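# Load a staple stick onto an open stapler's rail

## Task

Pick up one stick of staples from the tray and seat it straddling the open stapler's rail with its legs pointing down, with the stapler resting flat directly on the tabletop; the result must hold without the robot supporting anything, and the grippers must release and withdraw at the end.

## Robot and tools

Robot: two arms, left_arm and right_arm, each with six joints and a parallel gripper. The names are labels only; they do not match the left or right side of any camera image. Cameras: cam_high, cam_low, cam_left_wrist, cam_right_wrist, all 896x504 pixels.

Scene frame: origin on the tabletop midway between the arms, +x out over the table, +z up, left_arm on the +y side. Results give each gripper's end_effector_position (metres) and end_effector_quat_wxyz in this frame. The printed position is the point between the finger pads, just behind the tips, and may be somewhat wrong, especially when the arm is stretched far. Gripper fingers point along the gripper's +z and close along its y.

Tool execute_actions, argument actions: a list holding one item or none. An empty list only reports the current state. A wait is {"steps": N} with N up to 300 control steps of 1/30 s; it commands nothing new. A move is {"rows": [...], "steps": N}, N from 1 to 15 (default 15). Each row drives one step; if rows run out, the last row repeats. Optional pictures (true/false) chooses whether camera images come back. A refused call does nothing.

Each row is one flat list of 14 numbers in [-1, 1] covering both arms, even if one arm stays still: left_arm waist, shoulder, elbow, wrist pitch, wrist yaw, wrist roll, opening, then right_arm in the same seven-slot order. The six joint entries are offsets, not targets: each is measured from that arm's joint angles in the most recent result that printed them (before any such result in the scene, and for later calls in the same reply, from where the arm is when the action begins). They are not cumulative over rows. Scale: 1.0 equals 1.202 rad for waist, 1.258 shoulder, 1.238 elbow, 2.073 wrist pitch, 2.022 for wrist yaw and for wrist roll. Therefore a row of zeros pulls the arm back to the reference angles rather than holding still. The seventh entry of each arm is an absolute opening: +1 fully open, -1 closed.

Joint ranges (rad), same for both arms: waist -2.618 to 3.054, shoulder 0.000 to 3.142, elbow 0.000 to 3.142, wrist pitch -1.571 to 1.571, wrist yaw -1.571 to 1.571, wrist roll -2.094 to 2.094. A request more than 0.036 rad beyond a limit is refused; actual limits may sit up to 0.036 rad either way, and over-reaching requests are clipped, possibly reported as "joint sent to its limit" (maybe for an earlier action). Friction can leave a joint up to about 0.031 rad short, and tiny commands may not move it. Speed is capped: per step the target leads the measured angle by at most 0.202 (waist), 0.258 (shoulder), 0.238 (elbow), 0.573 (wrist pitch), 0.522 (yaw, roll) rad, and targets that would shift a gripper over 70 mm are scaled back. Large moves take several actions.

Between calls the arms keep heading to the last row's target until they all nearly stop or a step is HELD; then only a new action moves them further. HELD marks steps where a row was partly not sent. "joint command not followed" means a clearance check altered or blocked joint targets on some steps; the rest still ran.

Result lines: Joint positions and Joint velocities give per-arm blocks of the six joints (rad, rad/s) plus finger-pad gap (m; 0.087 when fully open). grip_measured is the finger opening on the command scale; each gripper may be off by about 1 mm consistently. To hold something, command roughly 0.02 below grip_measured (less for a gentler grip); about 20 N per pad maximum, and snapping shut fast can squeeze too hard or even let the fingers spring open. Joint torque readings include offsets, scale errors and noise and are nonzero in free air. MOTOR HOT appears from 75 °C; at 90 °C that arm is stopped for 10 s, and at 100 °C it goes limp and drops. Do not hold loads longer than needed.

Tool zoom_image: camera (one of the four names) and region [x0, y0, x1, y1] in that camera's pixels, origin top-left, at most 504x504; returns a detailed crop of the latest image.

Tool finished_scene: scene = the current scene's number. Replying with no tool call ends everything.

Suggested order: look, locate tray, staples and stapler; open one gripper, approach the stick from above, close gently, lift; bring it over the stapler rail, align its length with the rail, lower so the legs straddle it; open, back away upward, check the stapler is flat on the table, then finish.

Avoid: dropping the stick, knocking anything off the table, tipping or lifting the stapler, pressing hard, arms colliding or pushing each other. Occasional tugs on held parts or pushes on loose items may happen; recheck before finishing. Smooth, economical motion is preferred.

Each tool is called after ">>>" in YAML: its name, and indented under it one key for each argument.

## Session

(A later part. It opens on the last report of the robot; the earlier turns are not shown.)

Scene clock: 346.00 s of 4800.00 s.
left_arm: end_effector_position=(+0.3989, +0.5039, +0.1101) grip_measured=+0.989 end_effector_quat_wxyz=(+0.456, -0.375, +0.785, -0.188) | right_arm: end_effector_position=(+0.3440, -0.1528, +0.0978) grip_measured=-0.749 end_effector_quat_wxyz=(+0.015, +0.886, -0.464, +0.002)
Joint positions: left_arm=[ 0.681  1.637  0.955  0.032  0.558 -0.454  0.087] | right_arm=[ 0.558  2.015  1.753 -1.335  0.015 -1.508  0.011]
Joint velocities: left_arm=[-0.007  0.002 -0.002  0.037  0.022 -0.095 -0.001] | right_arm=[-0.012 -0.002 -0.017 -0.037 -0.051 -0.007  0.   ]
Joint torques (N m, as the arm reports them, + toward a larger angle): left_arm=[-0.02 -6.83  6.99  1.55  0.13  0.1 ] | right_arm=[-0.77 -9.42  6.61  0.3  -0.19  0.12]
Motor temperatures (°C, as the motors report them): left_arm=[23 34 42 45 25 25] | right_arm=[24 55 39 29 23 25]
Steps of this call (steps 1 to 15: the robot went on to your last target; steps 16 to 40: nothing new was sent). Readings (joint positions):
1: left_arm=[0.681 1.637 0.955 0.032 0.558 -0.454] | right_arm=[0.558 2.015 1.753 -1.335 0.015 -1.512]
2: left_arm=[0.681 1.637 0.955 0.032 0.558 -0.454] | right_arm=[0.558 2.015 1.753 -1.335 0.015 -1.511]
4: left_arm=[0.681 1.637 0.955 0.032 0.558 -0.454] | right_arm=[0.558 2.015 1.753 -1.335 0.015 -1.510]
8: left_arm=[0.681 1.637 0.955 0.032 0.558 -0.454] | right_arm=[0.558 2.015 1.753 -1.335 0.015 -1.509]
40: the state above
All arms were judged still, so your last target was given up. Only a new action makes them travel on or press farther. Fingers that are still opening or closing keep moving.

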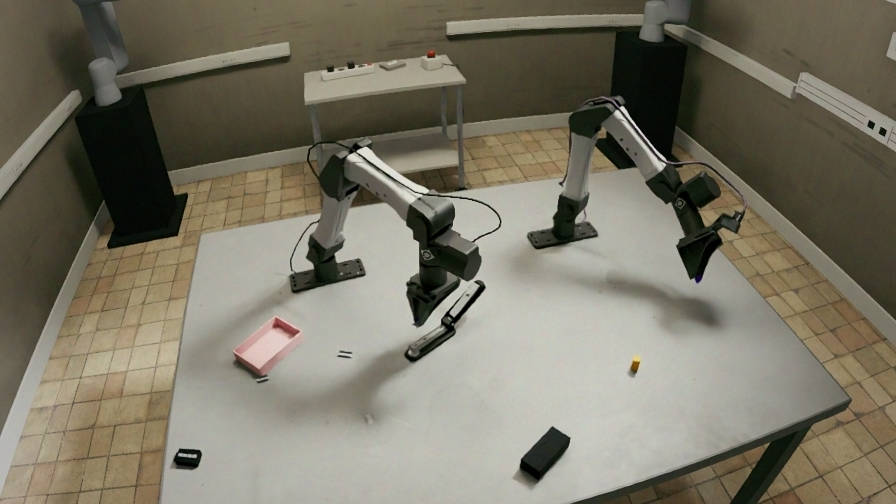

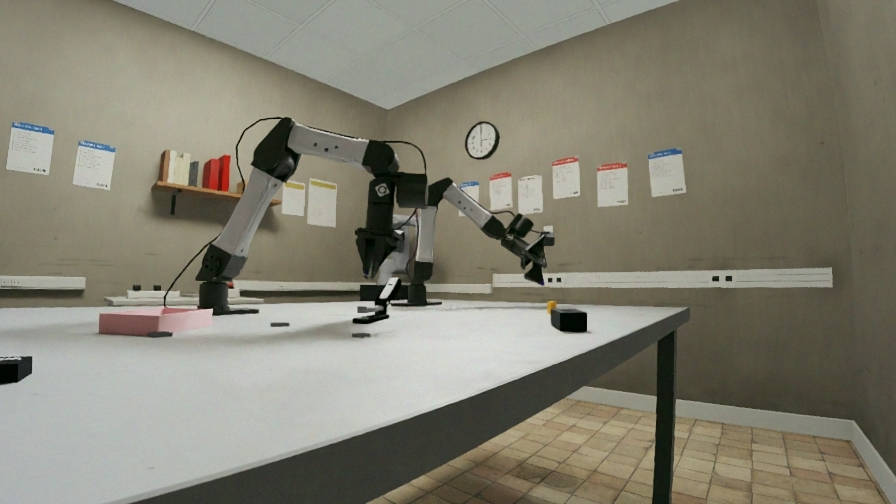

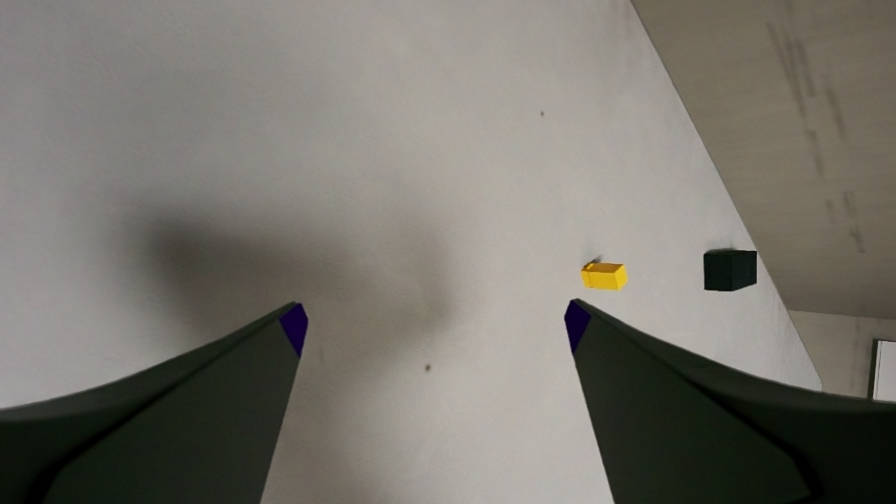

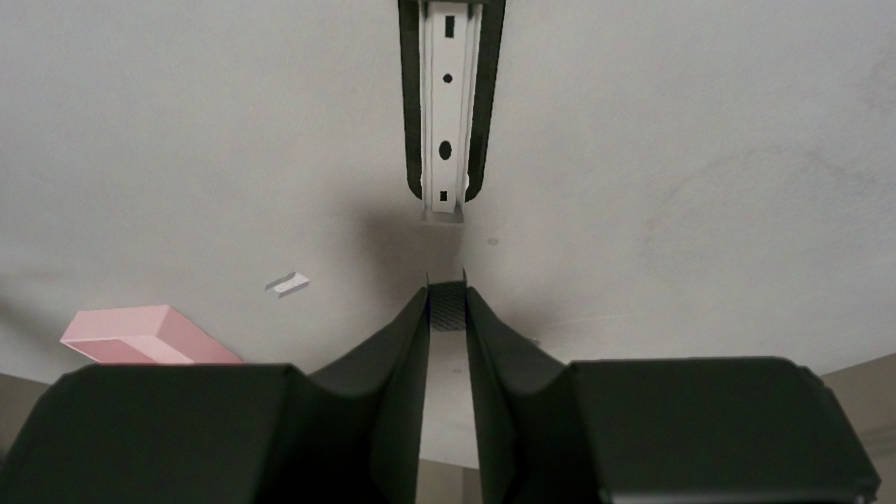

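>>> execute_actions:
  actions:
    - {"rows":[[0,0,0,0,0,0,1,0.03,0.04,-0.085,0.075,0,0.04,-0.77]],"steps":15}
  pictures: false

>>> execute_actions:
  actions:
    - {"steps":40}

Scene clock: 351.10 s of 4800.00 s.
left_arm: end_effector_position=(+0.3989, +0.5039, +0.1101) grip_measured=+0.989 end_effector_quat_wxyz=(+0.456, -0.375, +0.785, -0.188) | right_arm: end_effector_position=(+0.3392, -0.1403, +0.0556) grip_measured=-0.749 end_effector_quat_wxyz=(+0.021, +0.877, -0.480, +0.000)
Joint positions: left_arm=[ 0.681  1.637  0.955  0.032  0.558 -0.454  0.087] | right_arm=[ 0.591  2.066  1.661 -1.203  0.015 -1.438  0.011]
Joint velocities: left_arm=[ 0.007 -0.007  0.012 -0.022  0.037 -0.007 -0.   ] | right_arm=[ 0.017  0.007  0.002 -0.037 -0.051  0.051 -0.001]
Joint torques (N m, as the arm reports them, + toward a larger angle): left_arm=[ 0.02 -6.88  6.95  1.59  0.13  0.08] | right_arm=[-0.04 -9.85  5.43  0.51 -0.21  0.12]
Motor temperatures (°C, as the motors report them): left_arm=[23 34 42 45 25 25] | right_arm=[24 53 39 28 23 25]
Steps of this call (steps 1 to 90: nothing new was sent; then 1.60 s passed at rest; steps 91 to 105: all 15 steps of this action). Readings (joint positions):
91: left_arm=[0.681 1.637 0.955 0.032 0.558 -0.454] | right_arm=[0.561 2.015 1.738 -1.315 0.015 -1.496]
92: left_arm=[0.681 1.637 0.955 0.032 0.558 -0.454] | right_arm=[0.566 2.017 1.720 -1.289 0.015 -1.484]
94: left_arm=[0.681 1.637 0.955 0.032 0.558 -0.454] | right_arm=[0.579 2.036 1.685 -1.255 0.015 -1.466]
98: left_arm=[0.681 1.637 0.955 0.032 0.558 -0.454] | right_arm=[0.591 2.066 1.661 -1.224 0.015 -1.448]
105: the state above

Scene clock: 352.43 s of 4800.00 s.
left_arm: end_effector_position=(+0.3989, +0.5039, +0.1101) grip_measured=+0.989 end_effector_quat_wxyz=(+0.456, -0.375, +0.785, -0.188) | right_arm: end_effector_position=(+0.3399, -0.1397, +0.0556) grip_measured=-0.749 end_effector_quat_wxyz=(+0.019, +0.877, -0.481, +0.001)
Joint positions: left_arm=[ 0.681  1.637  0.955  0.032  0.558 -0.454  0.087] | right_arm=[ 0.591  2.066  1.661 -1.199  0.015 -1.435  0.011]
Joint velocities: left_arm=[-0.012 -0.032  0.002  0.051  0.022  0.037 -0.001] | right_arm=[-0.002 -0.007 -0.002 -0.007  0.022  0.022 -0.   ]
Joint torques (N m, as the arm reports them, + toward a larger angle): left_arm=[-0.03 -6.94  6.98  1.58  0.11  0.11] | right_arm=[-0.03 -9.87  5.41  0.51 -0.22  0.12]
Motor temperatures (°C, as the motors report them): left_arm=[23 34 42 45 25 25] | right_arm=[24 53 39 28 23 25]
Steps of this call (steps 1 to 15: the robot went on to your last target; steps 16 to 40: nothing new was sent). Readings (joint positions):
1: left_arm=[0.681 1.637 0.955 0.032 0.558 -0.454] | right_arm=[0.591 2.066 1.661 -1.203 0.015 -1.438]
2: left_arm=[0.681 1.637 0.955 0.032 0.558 -0.454] | right_arm=[0.591 2.066 1.661 -1.202 0.015 -1.437]
4: left_arm=[0.681 1.637 0.955 0.032 0.558 -0.454] | right_arm=[0.591 2.066 1.661 -1.201 0.015 -1.437]
8: left_arm=[0.681 1.637 0.955 0.032 0.558 -0.454] | right_arm=[0.591 2.066 1.661 -1.200 0.015 -1.436]
40: the state above
All arms were judged still, so your last target was given up. Only a new action makes them travel on or press farther. Fingers that are still opening or closing keep moving.

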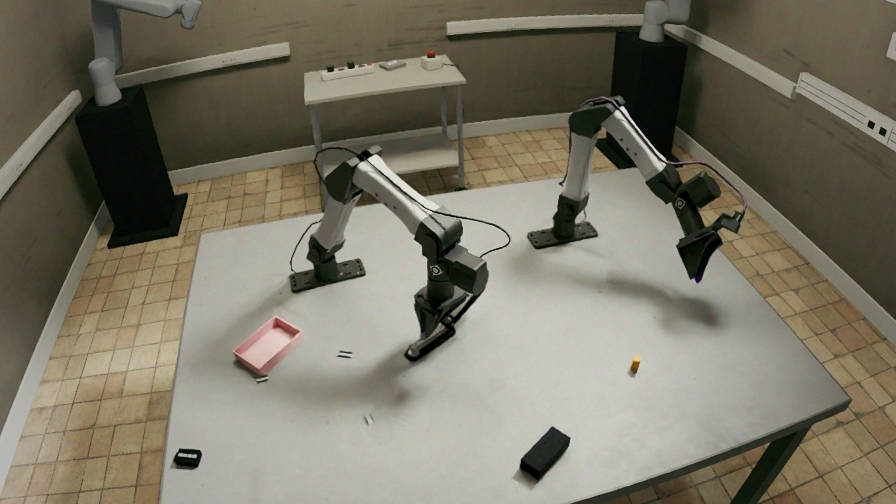

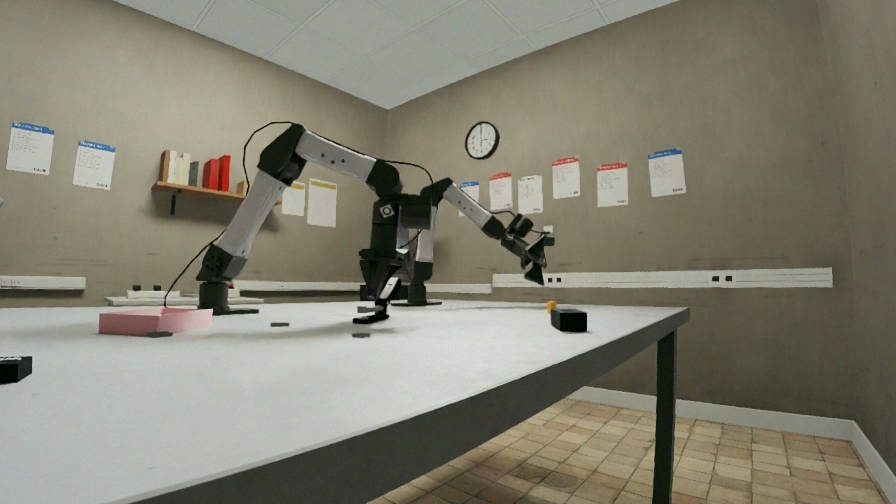

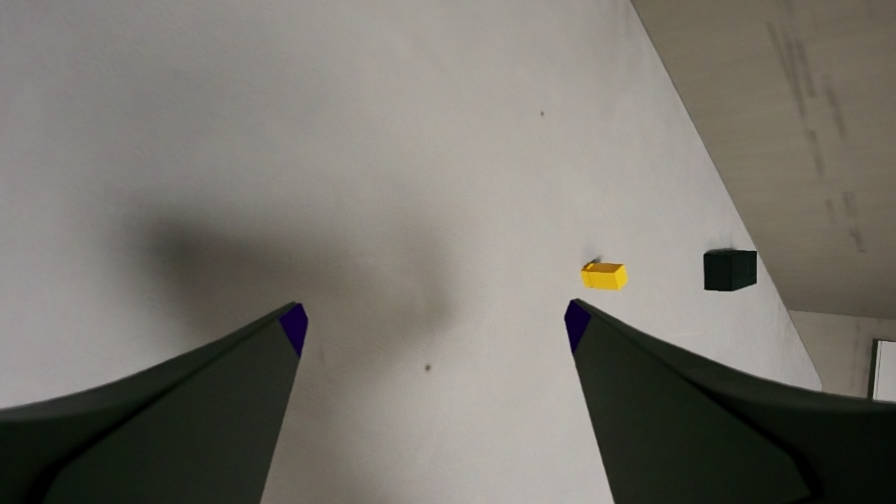

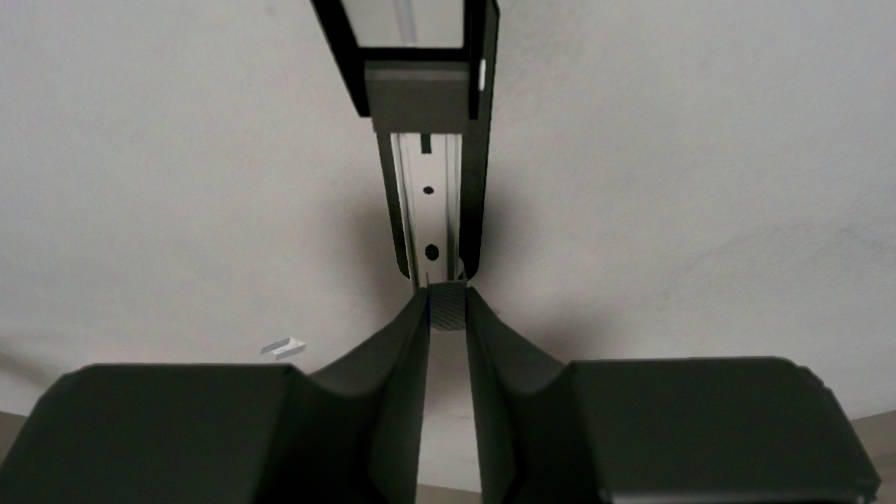

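>>> execute_actions:
  actions:
    - {"rows":[[0,0,0,0,0,0,1,0,-0.04,0.075,-0.065,0,0,-0.77]],"steps":15}
  pictures: false

>>> execute_actions:
  actions:
    - {"rows":[[0,0,0,0,0,0,1,0,0,0,0,0,0.8,-0.77]],"steps":15}
  pictures: false

>>> execute_actions:
  actions:
    - {"steps":40}
  pictures: false

>>> execute_actions:
  actions:
    - {"rows":[[0,0,0,0,0,0,1,0,0,0,0,0,0.75,-0.77]],"steps":15}
  pictures: false

>>> execute_actions:
  actions:
    - {"steps":45}

Scene clock: 363.23 s of 4800.00 s.
left_arm: end_effector_position=(+0.3989, +0.5039, +0.1101) grip_measured=+0.989 end_effector_quat_wxyz=(+0.456, -0.375, +0.785, -0.188) | right_arm: end_effector_position=(+0.3345, -0.1443, +0.0862) grip_measured=-0.749 end_effector_quat_wxyz=(+0.022, +0.877, -0.481, -0.001)
Joint positions: left_arm=[ 0.681  1.637  0.955  0.032  0.558 -0.454  0.087] | right_arm=[ 0.591  2.032  1.731 -1.312  0.015 -1.435  0.011]
Joint velocities: left_arm=[-0.007  0.012  0.002  0.007  0.007 -0.007 -0.001] | right_arm=[-0.007  0.002  0.002  0.022  0.007  0.022  0.   ]
Joint torques (N m, as the arm reports them, + toward a larger angle): left_arm=[-0.12 -6.93  6.97  1.58  0.11  0.08] | right_arm=[ -0.3  -10.76   8.51   0.08  -0.22   0.02]
Motor temperatures (°C, as the motors report them): left_arm=[23 34 42 45 25 25] | right_arm=[24 51 39 28 23 25]
Steps of this call (steps 1 to 90: nothing new was sent; then 7.30 s passed at rest; steps 91 to 105: all 15 steps of this action). Readings (joint positions):
91: left_arm=[0.681 1.637 0.955 0.032 0.558 -0.454] | right_arm=[0.591 2.066 1.671 -1.216 0.015 -1.435]
92: left_arm=[0.681 1.637 0.955 0.032 0.558 -0.454] | right_arm=[0.591 2.065 1.686 -1.239 0.015 -1.435]
94: left_arm=[0.681 1.637 0.955 0.032 0.558 -0.454] | right_arm=[0.591 2.052 1.713 -1.267 0.015 -1.435]
98: left_arm=[0.681 1.637 0.955 0.032 0.558 -0.454] | right_arm=[0.591 2.032 1.731 -1.293 0.015 -1.435]
105: the state above

Scene clock: 363.73 s of 4800.00 s.
left_arm: end_effector_position=(+0.3989, +0.5039, +0.1101) grip_measured=+0.989 end_effector_quat_wxyz=(+0.456, -0.375, +0.785, -0.188) | right_arm: end_effector_position=(+0.2816, -0.1378, +0.0872) grip_measured=-0.749 end_effector_quat_wxyz=(-0.018, -0.368, +0.930, -0.014)
Joint positions: left_arm=[ 0.681  1.637  0.955  0.032  0.558 -0.454  0.087] | right_arm=[ 0.591  2.032  1.731 -1.313  0.015 -0.05   0.011]
Joint velocities: left_arm=[-0.012  0.007  0.007  0.051 -0.022 -0.11  -0.   ] | right_arm=[ 0.007  0.017  0.017  0.037  0.007  1.531 -0.   ]
Joint torques (N m, as the arm reports them, + toward a larger angle): left_arm=[-0.02 -6.91  6.95  1.58  0.11  0.1 ] | right_arm=[-0.28 -9.62  6.65  0.36 -0.15  0.08]
Motor temperatures (°C, as the motors report them): left_arm=[23 34 42 45 25 25] | right_arm=[24 51 39 28 23 25]
Steps of this call (steps 1 to 15: all 15 steps of this action). Readings (joint positions):
1: left_arm=[0.681 1.637 0.955 0.032 0.558 -0.454] | right_arm=[0.591 2.032 1.731 -1.313 0.015 -1.355]
2: left_arm=[0.681 1.637 0.955 0.032 0.558 -0.454] | right_arm=[0.591 2.032 1.731 -1.313 0.015 -1.255]
4: left_arm=[0.681 1.637 0.955 0.032 0.558 -0.454] | right_arm=[0.591 2.032 1.731 -1.313 0.015 -1.057]
8: left_arm=[0.681 1.637 0.955 0.032 0.558 -0.454] | right_arm=[0.591 2.032 1.731 -1.313 0.015 -0.661]
15: the state above

Scene clock: 365.07 s of 4800.00 s.
left_arm: end_effector_position=(+0.3989, +0.5039, +0.1101) grip_measured=+0.989 end_effector_quat_wxyz=(+0.456, -0.375, +0.785, -0.188) | right_arm: end_effector_position=(+0.2760, -0.1303, +0.0870) grip_measured=-0.748 end_effector_quat_wxyz=(-0.016, -0.262, +0.965, -0.016)
Joint positions: left_arm=[ 0.681  1.637  0.955  0.032  0.558 -0.454  0.087] | right_arm=[ 0.591  2.032  1.731 -1.313  0.015  0.173  0.011]
Joint velocities: left_arm=[-0.012 -0.017  0.007  0.081 -0.022 -0.066 -0.   ] | right_arm=[ 0.002 -0.012 -0.007  0.022 -0.037  0.022 -0.   ]
Joint torques (N m, as the arm reports them, + toward a larger angle): left_arm=[-0.03 -6.93  7.01  1.59  0.11  0.08] | right_arm=[-0.3  -9.59  6.64  0.36 -0.14  0.12]
Motor temperatures (°C, as the motors report them): left_arm=[23 34 42 45 25 25] | right_arm=[24 51 39 28 23 25]
Steps of this call (steps 1 to 30: the robot went on to your last target; steps 31 to 40: nothing new was sent). Readings (joint positions):
1: left_arm=[0.681 1.637 0.955 0.032 0.558 -0.454] | right_arm=[0.591 2.032 1.731 -1.313 0.015 -0.005]
2: left_arm=[0.681 1.637 0.955 0.032 0.558 -0.454] | right_arm=[0.591 2.032 1.731 -1.313 0.015 0.031]
4: left_arm=[0.681 1.637 0.955 0.032 0.558 -0.454] | right_arm=[0.591 2.032 1.731 -1.313 0.015 0.082]
8: left_arm=[0.681 1.637 0.955 0.032 0.558 -0.454] | right_arm=[0.591 2.032 1.731 -1.313 0.015 0.137]
40: the state above
All arms were judged still, so your last target was given up. Only a new action makes them travel on or press farther. Fingers that are still opening or closing keep moving.

Scene clock: 365.57 s of 4800.00 s.
left_arm: end_effector_position=(+0.3989, +0.5039, +0.1101) grip_measured=+0.989 end_effector_quat_wxyz=(+0.456, -0.375, +0.785, -0.188) | right_arm: end_effector_position=(+0.2829, -0.0794, +0.0849) grip_measured=-0.748 end_effector_quat_wxyz=(-0.003, +0.390, +0.921, -0.022)
Joint positions: left_arm=[ 0.681  1.637  0.955  0.032  0.558 -0.454  0.087] | right_arm=[ 0.591  2.032  1.731 -1.313  0.015  1.503  0.011]
Joint velocities: left_arm=[ 0.002 -0.007  0.012  0.081 -0.037 -0.037  0.   ] | right_arm=[-0.007 -0.007 -0.002 -0.037  0.007  1.15  -0.   ]
Joint torques (N m, as the arm reports them, + toward a larger angle): left_arm=[-0.02 -6.93  7.02  1.59  0.13  0.1 ] | right_arm=[-0.27 -9.54  6.55  0.25 -0.08  0.08]
Motor temperatures (°C, as the motors report them): left_arm=[23 34 42 45 25 25] | right_arm=[24 51 39 28 23 25]
Steps of this call (steps 1 to 15: all 15 steps of this action). Readings (joint positions):
1: left_arm=[0.681 1.637 0.955 0.032 0.558 -0.454] | right_arm=[0.591 2.032 1.731 -1.313 0.015 0.254]
2: left_arm=[0.681 1.637 0.955 0.032 0.558 -0.454] | right_arm=[0.591 2.032 1.731 -1.313 0.015 0.354]
4: left_arm=[0.681 1.637 0.955 0.032 0.558 -0.454] | right_arm=[0.591 2.032 1.731 -1.313 0.015 0.552]
8: left_arm=[0.681 1.637 0.955 0.032 0.558 -0.454] | right_arm=[0.591 2.032 1.731 -1.313 0.015 0.948]
15: the state above

Scene clock: 367.07 s of 4800.00 s.
left_arm: end_effector_position=(+0.3989, +0.5039, +0.1101) grip_measured=+0.989 end_effector_quat_wxyz=(+0.456, -0.375, +0.785, -0.188) | right_arm: end_effector_position=(+0.2886, -0.0747, +0.0845) grip_measured=-0.748 end_effector_quat_wxyz=(-0.001, +0.470, +0.882, -0.023)
Joint positions: left_arm=[ 0.681  1.637  0.955  0.032  0.558 -0.454  0.087] | right_arm=[ 0.591  2.032  1.731 -1.313  0.015  1.681  0.011]
Joint velocities: left_arm=[-0.007 -0.007 -0.002 -0.037 -0.022 -0.051  0.001] | right_arm=[ 0.002  0.012 -0.017  0.066 -0.037  0.066 -0.001]
Joint torques (N m, as the arm reports them, + toward a larger angle): left_arm=[-0.08 -6.94  7.02  1.6   0.12  0.08] | right_arm=[-0.29 -9.49  6.55  0.23 -0.08  0.13]
Motor temperatures (°C, as the motors report them): left_arm=[23 34 42 45 25 25] | right_arm=[24 51 39 28 23 25]
Steps of this call (steps 1 to 30: the robot went on to your last target; steps 31 to 45: nothing new was sent). Readings (joint positions):
1: left_arm=[0.681 1.637 0.955 0.032 0.558 -0.454] | right_arm=[0.591 2.032 1.731 -1.313 0.015 1.539]
2: left_arm=[0.681 1.637 0.955 0.032 0.558 -0.454] | right_arm=[0.591 2.032 1.731 -1.313 0.015 1.568]
4: left_arm=[0.681 1.637 0.955 0.032 0.558 -0.454] | right_arm=[0.591 2.032 1.731 -1.313 0.015 1.609]
8: left_arm=[0.681 1.637 0.955 0.032 0.558 -0.454] | right_arm=[0.591 2.032 1.731 -1.313 0.015 1.652]
45: the state above
All arms were judged still, so your last target was given up. Only a new action makes them travel on or press farther. Fingers that are still opening or closing keep moving.

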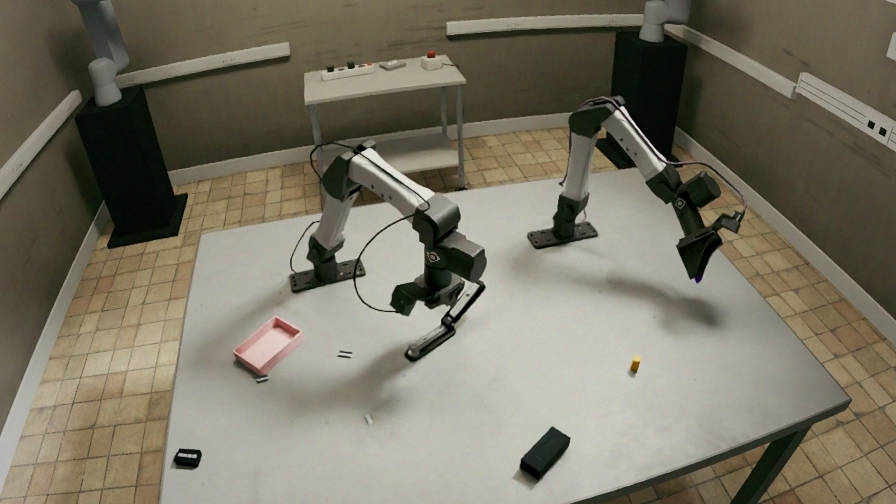

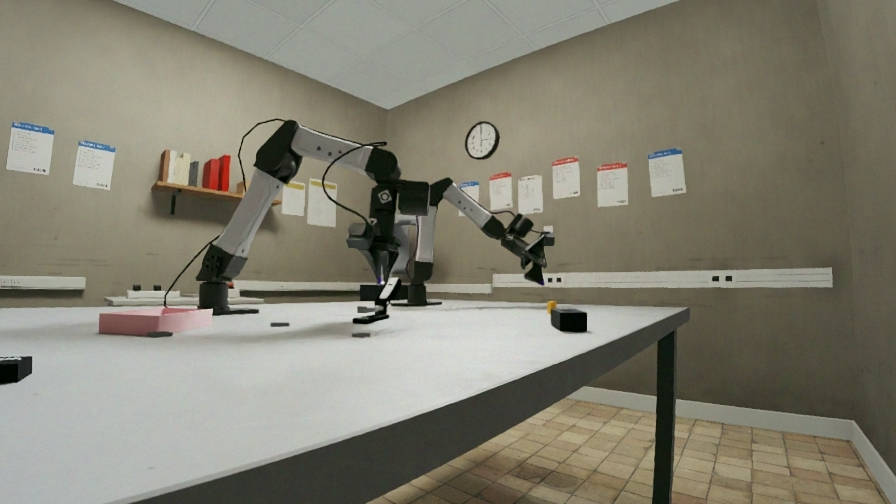

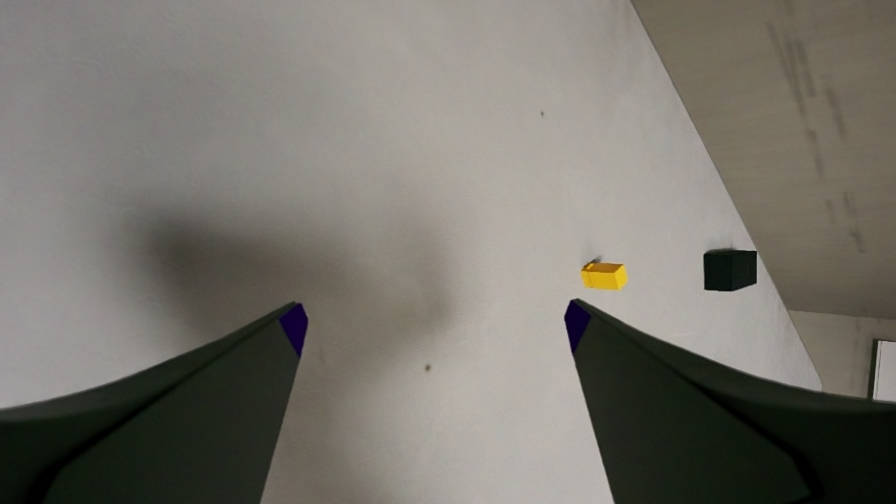

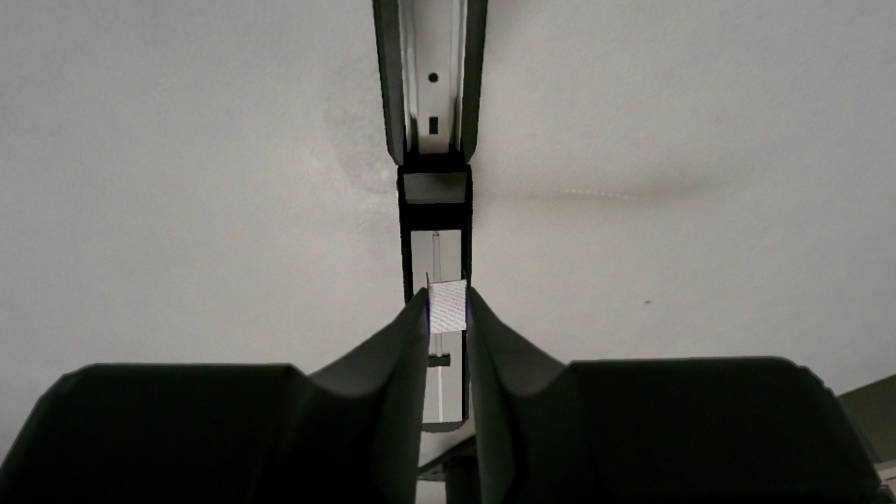

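Tip shifted 8 cm; swing back.

>>> execute_actions:
  actions:
    - {"rows":[[0,0,0,0,0,0,1,-0.18,0,0,0,0,-0.115,-0.77]],"steps":15}
  pictures: false

>>> execute_actions:
  actions:
    - {"steps":40}

Scene clock: 370.93 s of 4800.00 s.
left_arm: end_effector_position=(+0.3989, +0.5039, +0.1101) grip_measured=+0.989 end_effector_quat_wxyz=(+0.456, -0.375, +0.785, -0.188) | right_arm: end_effector_position=(+0.3351, -0.1444, +0.0847) grip_measured=-0.748 end_effector_quat_wxyz=(-0.004, +0.471, +0.882, -0.023)
Joint positions: left_arm=[ 0.681  1.637  0.955  0.032  0.558 -0.454  0.087] | right_arm=[ 0.372  2.032  1.731 -1.312  0.02   1.466  0.011]
Joint velocities: left_arm=[-0.002 -0.012 -0.012 -0.051  0.022 -0.095  0.001] | right_arm=[ 0.022 -0.002  0.007  0.037  0.007 -0.037 -0.   ]
Joint torques (N m, as the arm reports them, + toward a larger angle): left_arm=[-0.1  -6.94  7.02  1.59  0.11  0.08] | right_arm=[-0.11 -9.5   6.58  0.24 -0.11 -0.06]
Motor temperatures (°C, as the motors report them): left_arm=[23 34 42 45 25 25] | right_arm=[24 50 39 28 23 25]
Steps of this call (steps 1 to 90: nothing new was sent; then 0.37 s passed at rest; steps 91 to 105: all 15 steps of this action). Readings (joint positions):
91: left_arm=[0.681 1.637 0.955 0.032 0.558 -0.454] | right_arm=[0.575 2.032 1.731 -1.313 0.007 1.650]
92: left_arm=[0.681 1.637 0.955 0.032 0.558 -0.454] | right_arm=[0.543 2.032 1.731 -1.313 0.001 1.614]
94: left_arm=[0.681 1.637 0.955 0.032 0.558 -0.454] | right_arm=[0.445 2.032 1.731 -1.312 0.002 1.558]
98: left_arm=[0.681 1.637 0.955 0.032 0.558 -0.454] | right_arm=[0.340 2.032 1.731 -1.312 0.020 1.499]
105: the state above

Scene clock: 372.27 s of 4800.00 s.
left_arm: end_effector_position=(+0.3989, +0.5039, +0.1101) grip_measured=+0.989 end_effector_quat_wxyz=(+0.456, -0.375, +0.785, -0.188) | right_arm: end_effector_position=(+0.3348, -0.1445, +0.0848) grip_measured=-0.748 end_effector_quat_wxyz=(-0.004, +0.468, +0.884, -0.023)
Joint positions: left_arm=[ 0.681  1.637  0.955  0.032  0.558 -0.454  0.087] | right_arm=[ 0.372  2.032  1.731 -1.312  0.019  1.457  0.011]
Joint velocities: left_arm=[-0.012  0.012  0.022 -0.022 -0.007 -0.095  0.   ] | right_arm=[ 0.012 -0.002  0.007  0.051 -0.007  0.037 -0.   ]
Joint torques (N m, as the arm reports them, + toward a larger angle): left_arm=[-0.02 -7.    6.98  1.6   0.13  0.1 ] | right_arm=[-0.05 -9.52  6.56  0.25 -0.13 -0.08]
Motor temperatures (°C, as the motors report them): left_arm=[23 34 42 45 25 25] | right_arm=[24 50 39 28 23 25]
Steps of this call (steps 1 to 15: the robot went on to your last target; steps 16 to 40: nothing new was sent). Readings (joint positions):
1: left_arm=[0.681 1.637 0.955 0.032 0.558 -0.454] | right_arm=[0.372 2.032 1.731 -1.312 0.019 1.464]
2: left_arm=[0.681 1.637 0.955 0.032 0.558 -0.454] | right_arm=[0.372 2.032 1.731 -1.312 0.019 1.463]
4: left_arm=[0.681 1.637 0.955 0.032 0.558 -0.454] | right_arm=[0.372 2.032 1.731 -1.312 0.019 1.461]
8: left_arm=[0.681 1.637 0.955 0.032 0.558 -0.454] | right_arm=[0.372 2.032 1.731 -1.312 0.019 1.459]
40: the state above
All arms were judged still, so your last target was given up. Only a new action makes them travel on or press farther. Fingers that are still opening or closing keep moving.

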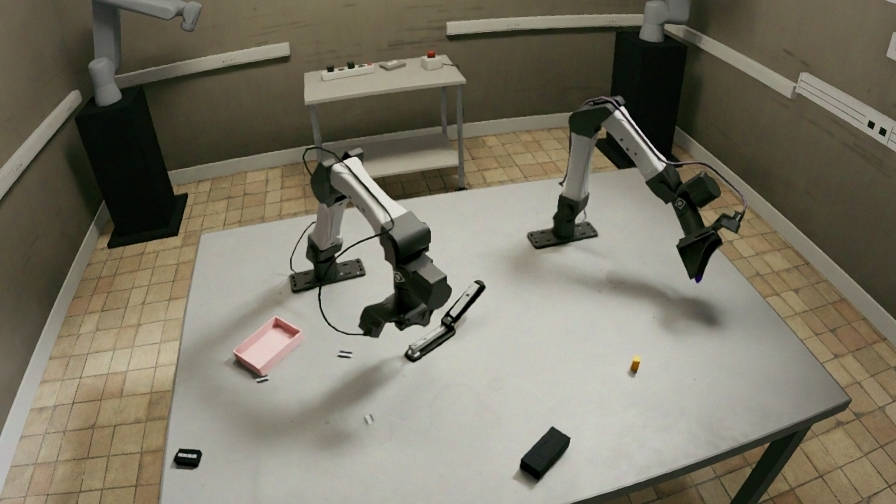

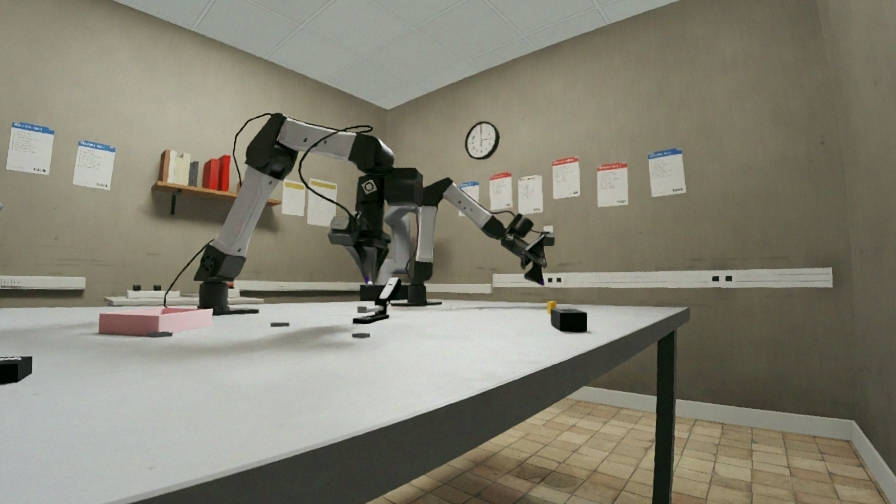

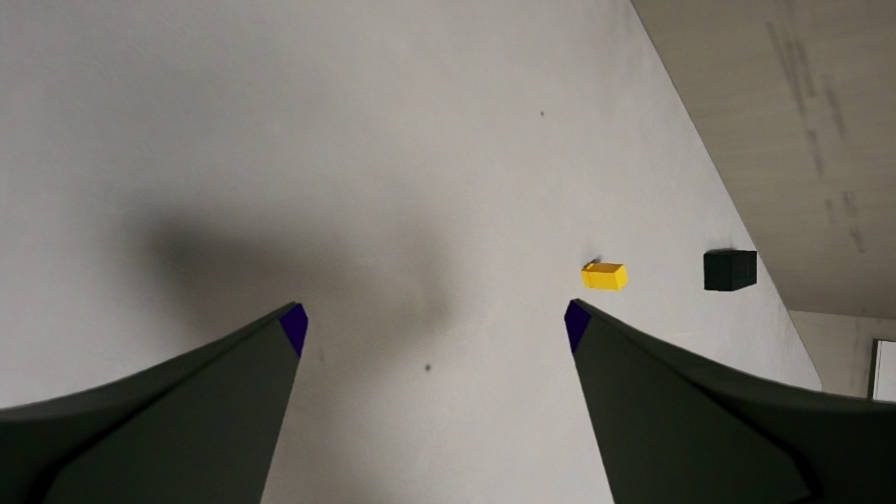

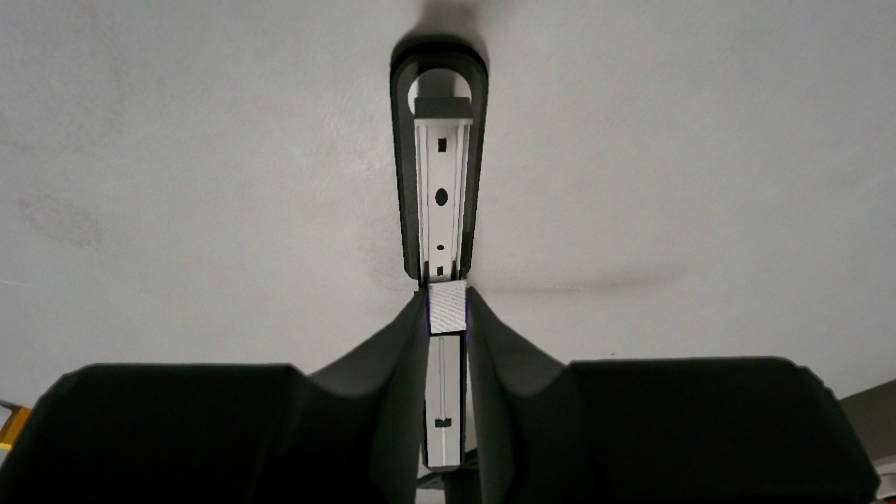

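>>> execute_actions:
  actions:
    - {"rows":[[0,0,0,0,0,0,1,0,0.03,-0.065,0.055,0,0,-0.77]],"steps":15}
  pictures: false

>>> execute_actions:
  actions:
    - {"steps":40}

Scene clock: 379.63 s of 4800.00 s.
left_arm: end_effector_position=(+0.3989, +0.5039, +0.1101) grip_measured=+0.989 end_effector_quat_wxyz=(+0.456, -0.375, +0.785, -0.188) | right_arm: end_effector_position=(+0.3379, -0.1429, +0.0566) grip_measured=-0.748 end_effector_quat_wxyz=(-0.006, +0.468, +0.883, -0.025)
Joint positions: left_arm=[ 0.681  1.637  0.955  0.032  0.558 -0.454  0.087] | right_arm=[ 0.372  2.065  1.667 -1.221  0.019  1.457  0.011]
Joint velocities: left_arm=[-0.007 -0.017  0.007 -0.051  0.007  0.037 -0.001] | right_arm=[ 0.017 -0.007 -0.002 -0.037 -0.037  0.007 -0.   ]
Joint torques (N m, as the arm reports them, + toward a larger angle): left_arm=[ 0.1  -6.93  6.81  1.6   0.1   0.1 ] | right_arm=[-0.3  -9.32  5.08  0.45 -0.08  0.03]
Motor temperatures (°C, as the motors report them): left_arm=[23 34 42 45 25 25] | right_arm=[24 49 39 28 23 25]
Steps of this call (steps 1 to 90: nothing new was sent; then 3.87 s passed at rest; steps 91 to 105: all 15 steps of this action). Readings (joint positions):
91: left_arm=[0.681 1.637 0.955 0.032 0.558 -0.454] | right_arm=[0.372 2.032 1.721 -1.298 0.019 1.457]
92: left_arm=[0.681 1.637 0.955 0.032 0.558 -0.454] | right_arm=[0.372 2.033 1.708 -1.280 0.019 1.457]
94: left_arm=[0.681 1.637 0.955 0.032 0.558 -0.454] | right_arm=[0.372 2.045 1.683 -1.257 0.019 1.457]
98: left_arm=[0.681 1.637 0.955 0.032 0.558 -0.454] | right_arm=[0.372 2.065 1.667 -1.236 0.019 1.457]
105: the state above

Scene clock: 380.97 s of 4800.00 s.
left_arm: end_effector_position=(+0.3989, +0.5039, +0.1101) grip_measured=+0.989 end_effector_quat_wxyz=(+0.456, -0.375, +0.785, -0.188) | right_arm: end_effector_position=(+0.3386, -0.1425, +0.0565) grip_measured=-0.748 end_effector_quat_wxyz=(-0.005, +0.468, +0.884, -0.024)
Joint positions: left_arm=[ 0.681  1.637  0.955  0.032  0.558 -0.454  0.087] | right_arm=[ 0.372  2.065  1.667 -1.218  0.019  1.457  0.011]
Joint velocities: left_arm=[-0.017 -0.012  0.007 -0.051 -0.037  0.051 -0.   ] | right_arm=[-0.012  0.017  0.032 -0.007 -0.007 -0.022 -0.   ]
Joint torques (N m, as the arm reports them, + toward a larger angle): left_arm=[ 0.04 -6.84  6.93  1.59  0.14  0.09] | right_arm=[-0.3  -9.37  5.11  0.47 -0.08  0.02]
Motor temperatures (°C, as the motors report them): left_arm=[23 34 42 45 25 25] | right_arm=[24 49 39 28 23 25]
Steps of this call (steps 1 to 15: the robot went on to your last target; steps 16 to 40: nothing new was sent). Readings (joint positions):
1: left_arm=[0.681 1.637 0.955 0.032 0.558 -0.454] | right_arm=[0.372 2.065 1.667 -1.221 0.019 1.457]
2: left_arm=[0.681 1.637 0.955 0.032 0.558 -0.454] | right_arm=[0.372 2.065 1.667 -1.220 0.019 1.457]
4: left_arm=[0.681 1.637 0.955 0.032 0.558 -0.454] | right_arm=[0.372 2.065 1.667 -1.219 0.019 1.457]
8: left_arm=[0.681 1.637 0.955 0.032 0.558 -0.454] | right_arm=[0.372 2.065 1.667 -1.219 0.019 1.457]
40: the state above
All arms were judged still, so your last target was given up. Only a new action makes them travel on or press farther. Fingers that are still opening or closing keep moving.

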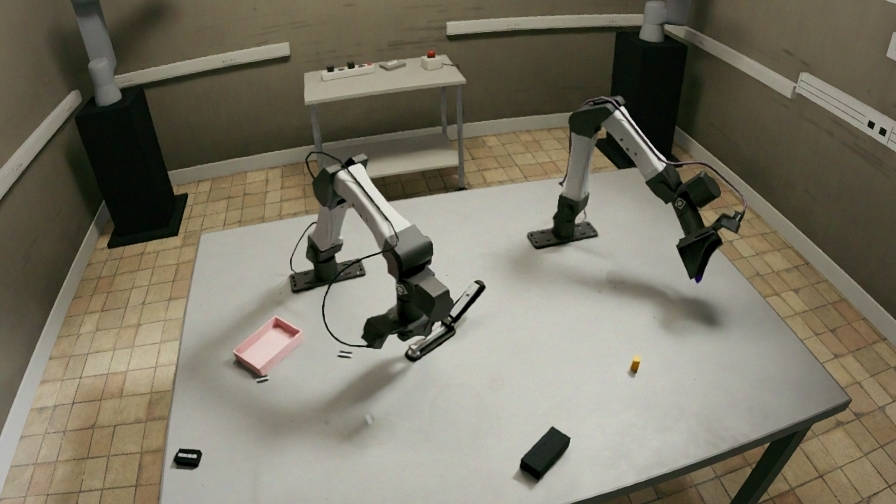

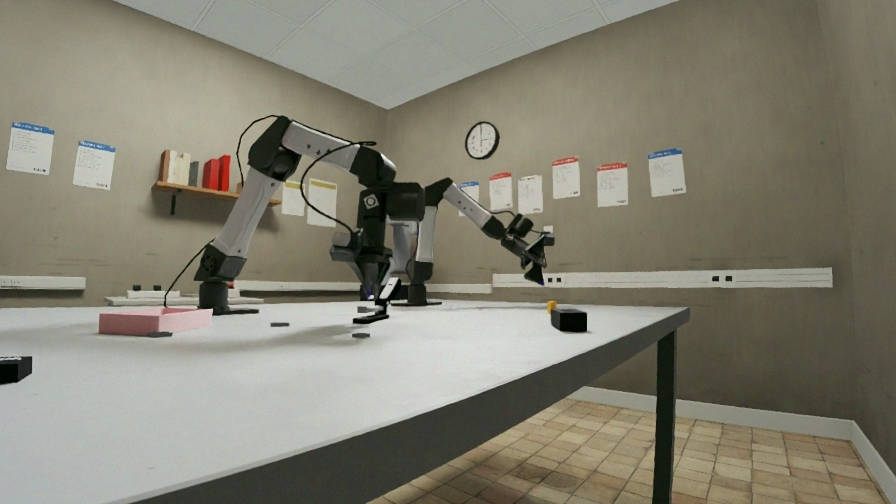

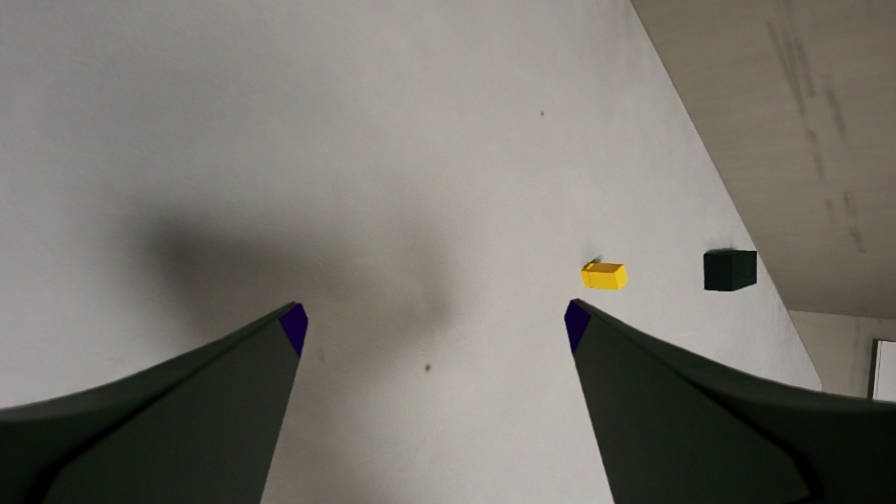

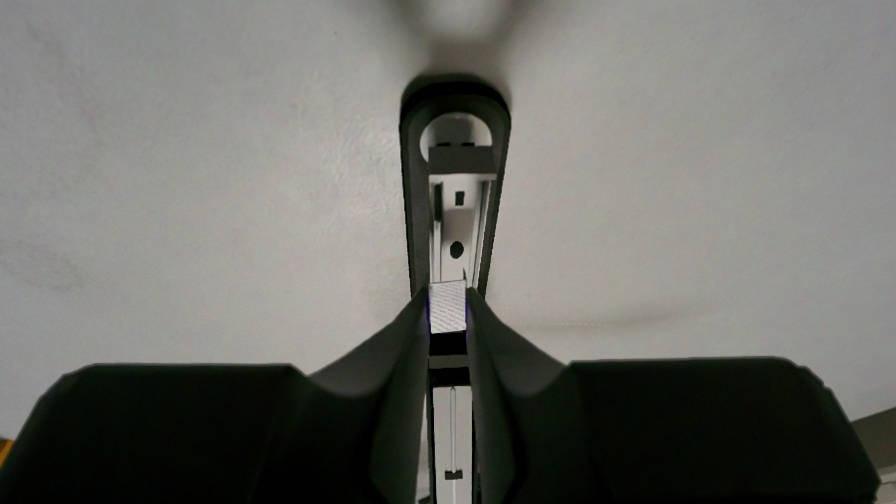

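>>> execute_actions:
  actions:
    - {"rows":[[0,0,0,0,0,0,1,0,0.035,0,0,0,0,-0.77]],"steps":15}
  pictures: false

>>> execute_actions:
  actions:
    - {"steps":30}

Scene clock: 386.93 s of 4800.00 s.
left_arm: end_effector_position=(+0.3989, +0.5039, +0.1101) grip_measured=+0.989 end_effector_quat_wxyz=(+0.456, -0.375, +0.785, -0.188) | right_arm: end_effector_position=(+0.3367, -0.1435, +0.0444) grip_measured=-0.748 end_effector_quat_wxyz=(-0.014, +0.467, +0.883, -0.038)
Joint positions: left_arm=[ 0.681  1.637  0.955  0.032  0.558 -0.454  0.087] | right_arm=[ 0.372  2.099  1.667 -1.218  0.019  1.457  0.011]
Joint velocities: left_arm=[-0.007  0.007 -0.012 -0.022 -0.051  0.007  0.001] | right_arm=[ 0.002 -0.002 -0.017  0.037 -0.037  0.007 -0.   ]
Joint torques (N m, as the arm reports them, + toward a larger angle): left_arm=[ 0.04 -6.84  7.03  1.59  0.11  0.08] | right_arm=[-0.29 -9.06  6.44  0.17 -0.09  0.03]
Motor temperatures (°C, as the motors report them): left_arm=[23 34 42 45 25 25] | right_arm=[24 48 38 28 23 25]
Steps of this call (steps 1 to 90: nothing new was sent; then 2.47 s passed at rest; steps 91 to 105: all 15 steps of this action). Readings (joint positions):
91: left_arm=[0.681 1.637 0.955 0.032 0.558 -0.454] | right_arm=[0.372 2.067 1.667 -1.218 0.019 1.457]
92: left_arm=[0.681 1.637 0.955 0.032 0.558 -0.454] | right_arm=[0.372 2.071 1.667 -1.218 0.019 1.457]
94: left_arm=[0.681 1.637 0.955 0.032 0.558 -0.454] | right_arm=[0.372 2.084 1.667 -1.218 0.019 1.457]
98: left_arm=[0.681 1.637 0.955 0.032 0.558 -0.454] | right_arm=[0.372 2.099 1.667 -1.218 0.019 1.457]
105: the state above

Scene clock: 387.93 s of 4800.00 s.
left_arm: end_effector_position=(+0.3989, +0.5039, +0.1101) grip_measured=+0.989 end_effector_quat_wxyz=(+0.456, -0.375, +0.785, -0.188) | right_arm: end_effector_position=(+0.3367, -0.1435, +0.0444) grip_measured=-0.748 end_effector_quat_wxyz=(-0.014, +0.467, +0.883, -0.038)
Joint positions: left_arm=[ 0.681  1.637  0.955  0.032  0.558 -0.454  0.087] | right_arm=[ 0.372  2.099  1.667 -1.218  0.019  1.457  0.011]
Joint velocities: left_arm=[ 0.002 -0.002 -0.017  0.051 -0.037 -0.007 -0.   ] | right_arm=[ 0.012 -0.002  0.002 -0.007  0.022 -0.007 -0.   ]
Joint torques (N m, as the arm reports them, + toward a larger angle): left_arm=[ 0.02 -6.98  6.94  1.58  0.13  0.09] | right_arm=[-0.3  -9.13  6.41  0.17 -0.08  0.03]
Motor temperatures (°C, as the motors report them): left_arm=[23 34 42 45 25 25] | right_arm=[24 48 38 28 23 25]
Steps of this call (steps 1 to 15: the robot went on to your last target; steps 16 to 30: nothing new was sent). Readings (joint positions):
1: left_arm=[0.681 1.637 0.955 0.032 0.558 -0.454] | right_arm=[0.372 2.099 1.667 -1.218 0.019 1.457]
2: left_arm=[0.681 1.637 0.955 0.032 0.558 -0.454] | right_arm=[0.372 2.099 1.667 -1.218 0.019 1.457]
4: left_arm=[0.681 1.637 0.955 0.032 0.558 -0.454] | right_arm=[0.372 2.099 1.667 -1.218 0.019 1.457]
8: left_arm=[0.681 1.637 0.955 0.032 0.558 -0.454] | right_arm=[0.372 2.099 1.667 -1.218 0.019 1.457]
30: the state above
All arms were judged still, so your last target was given up. Only a new action makes them travel on or press farther. Fingers that are still opening or closing keep moving.

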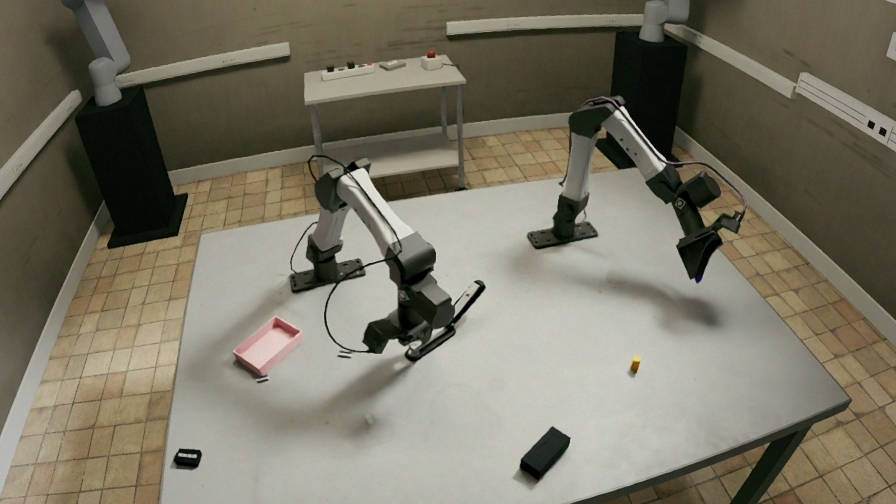

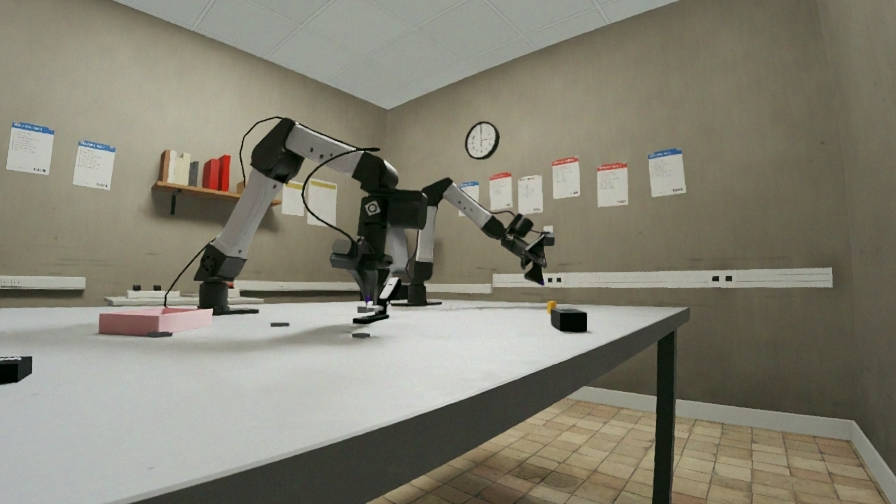

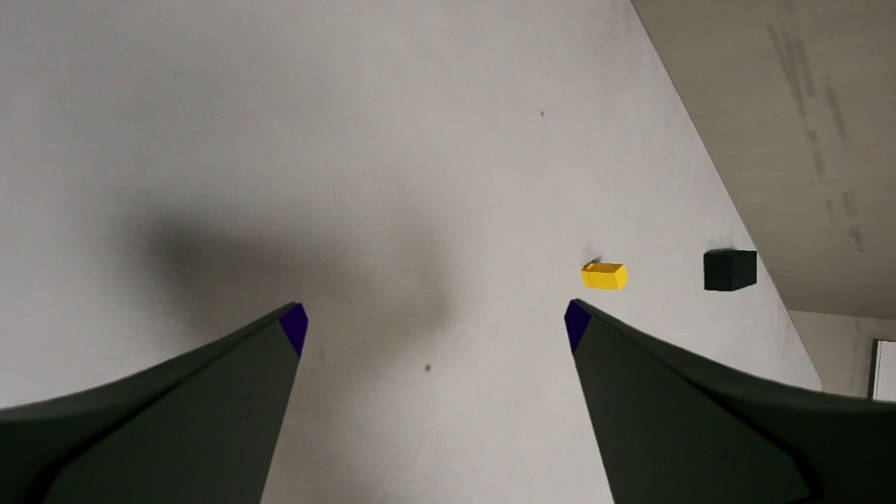

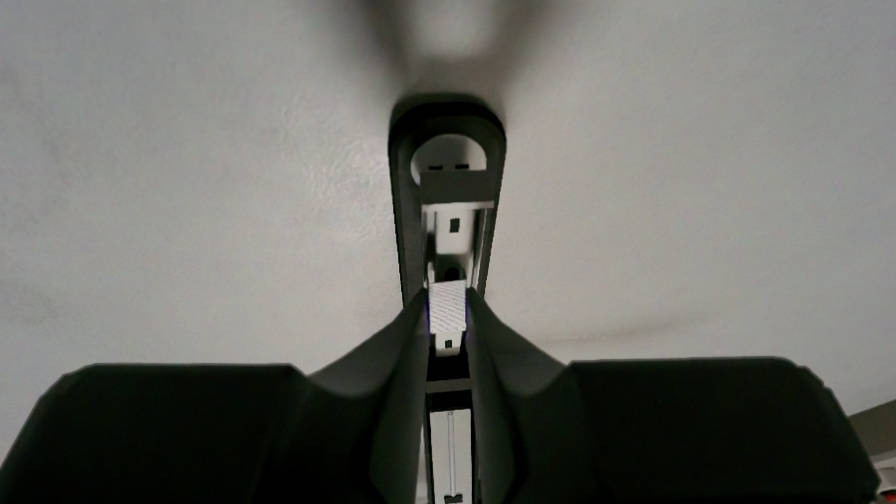

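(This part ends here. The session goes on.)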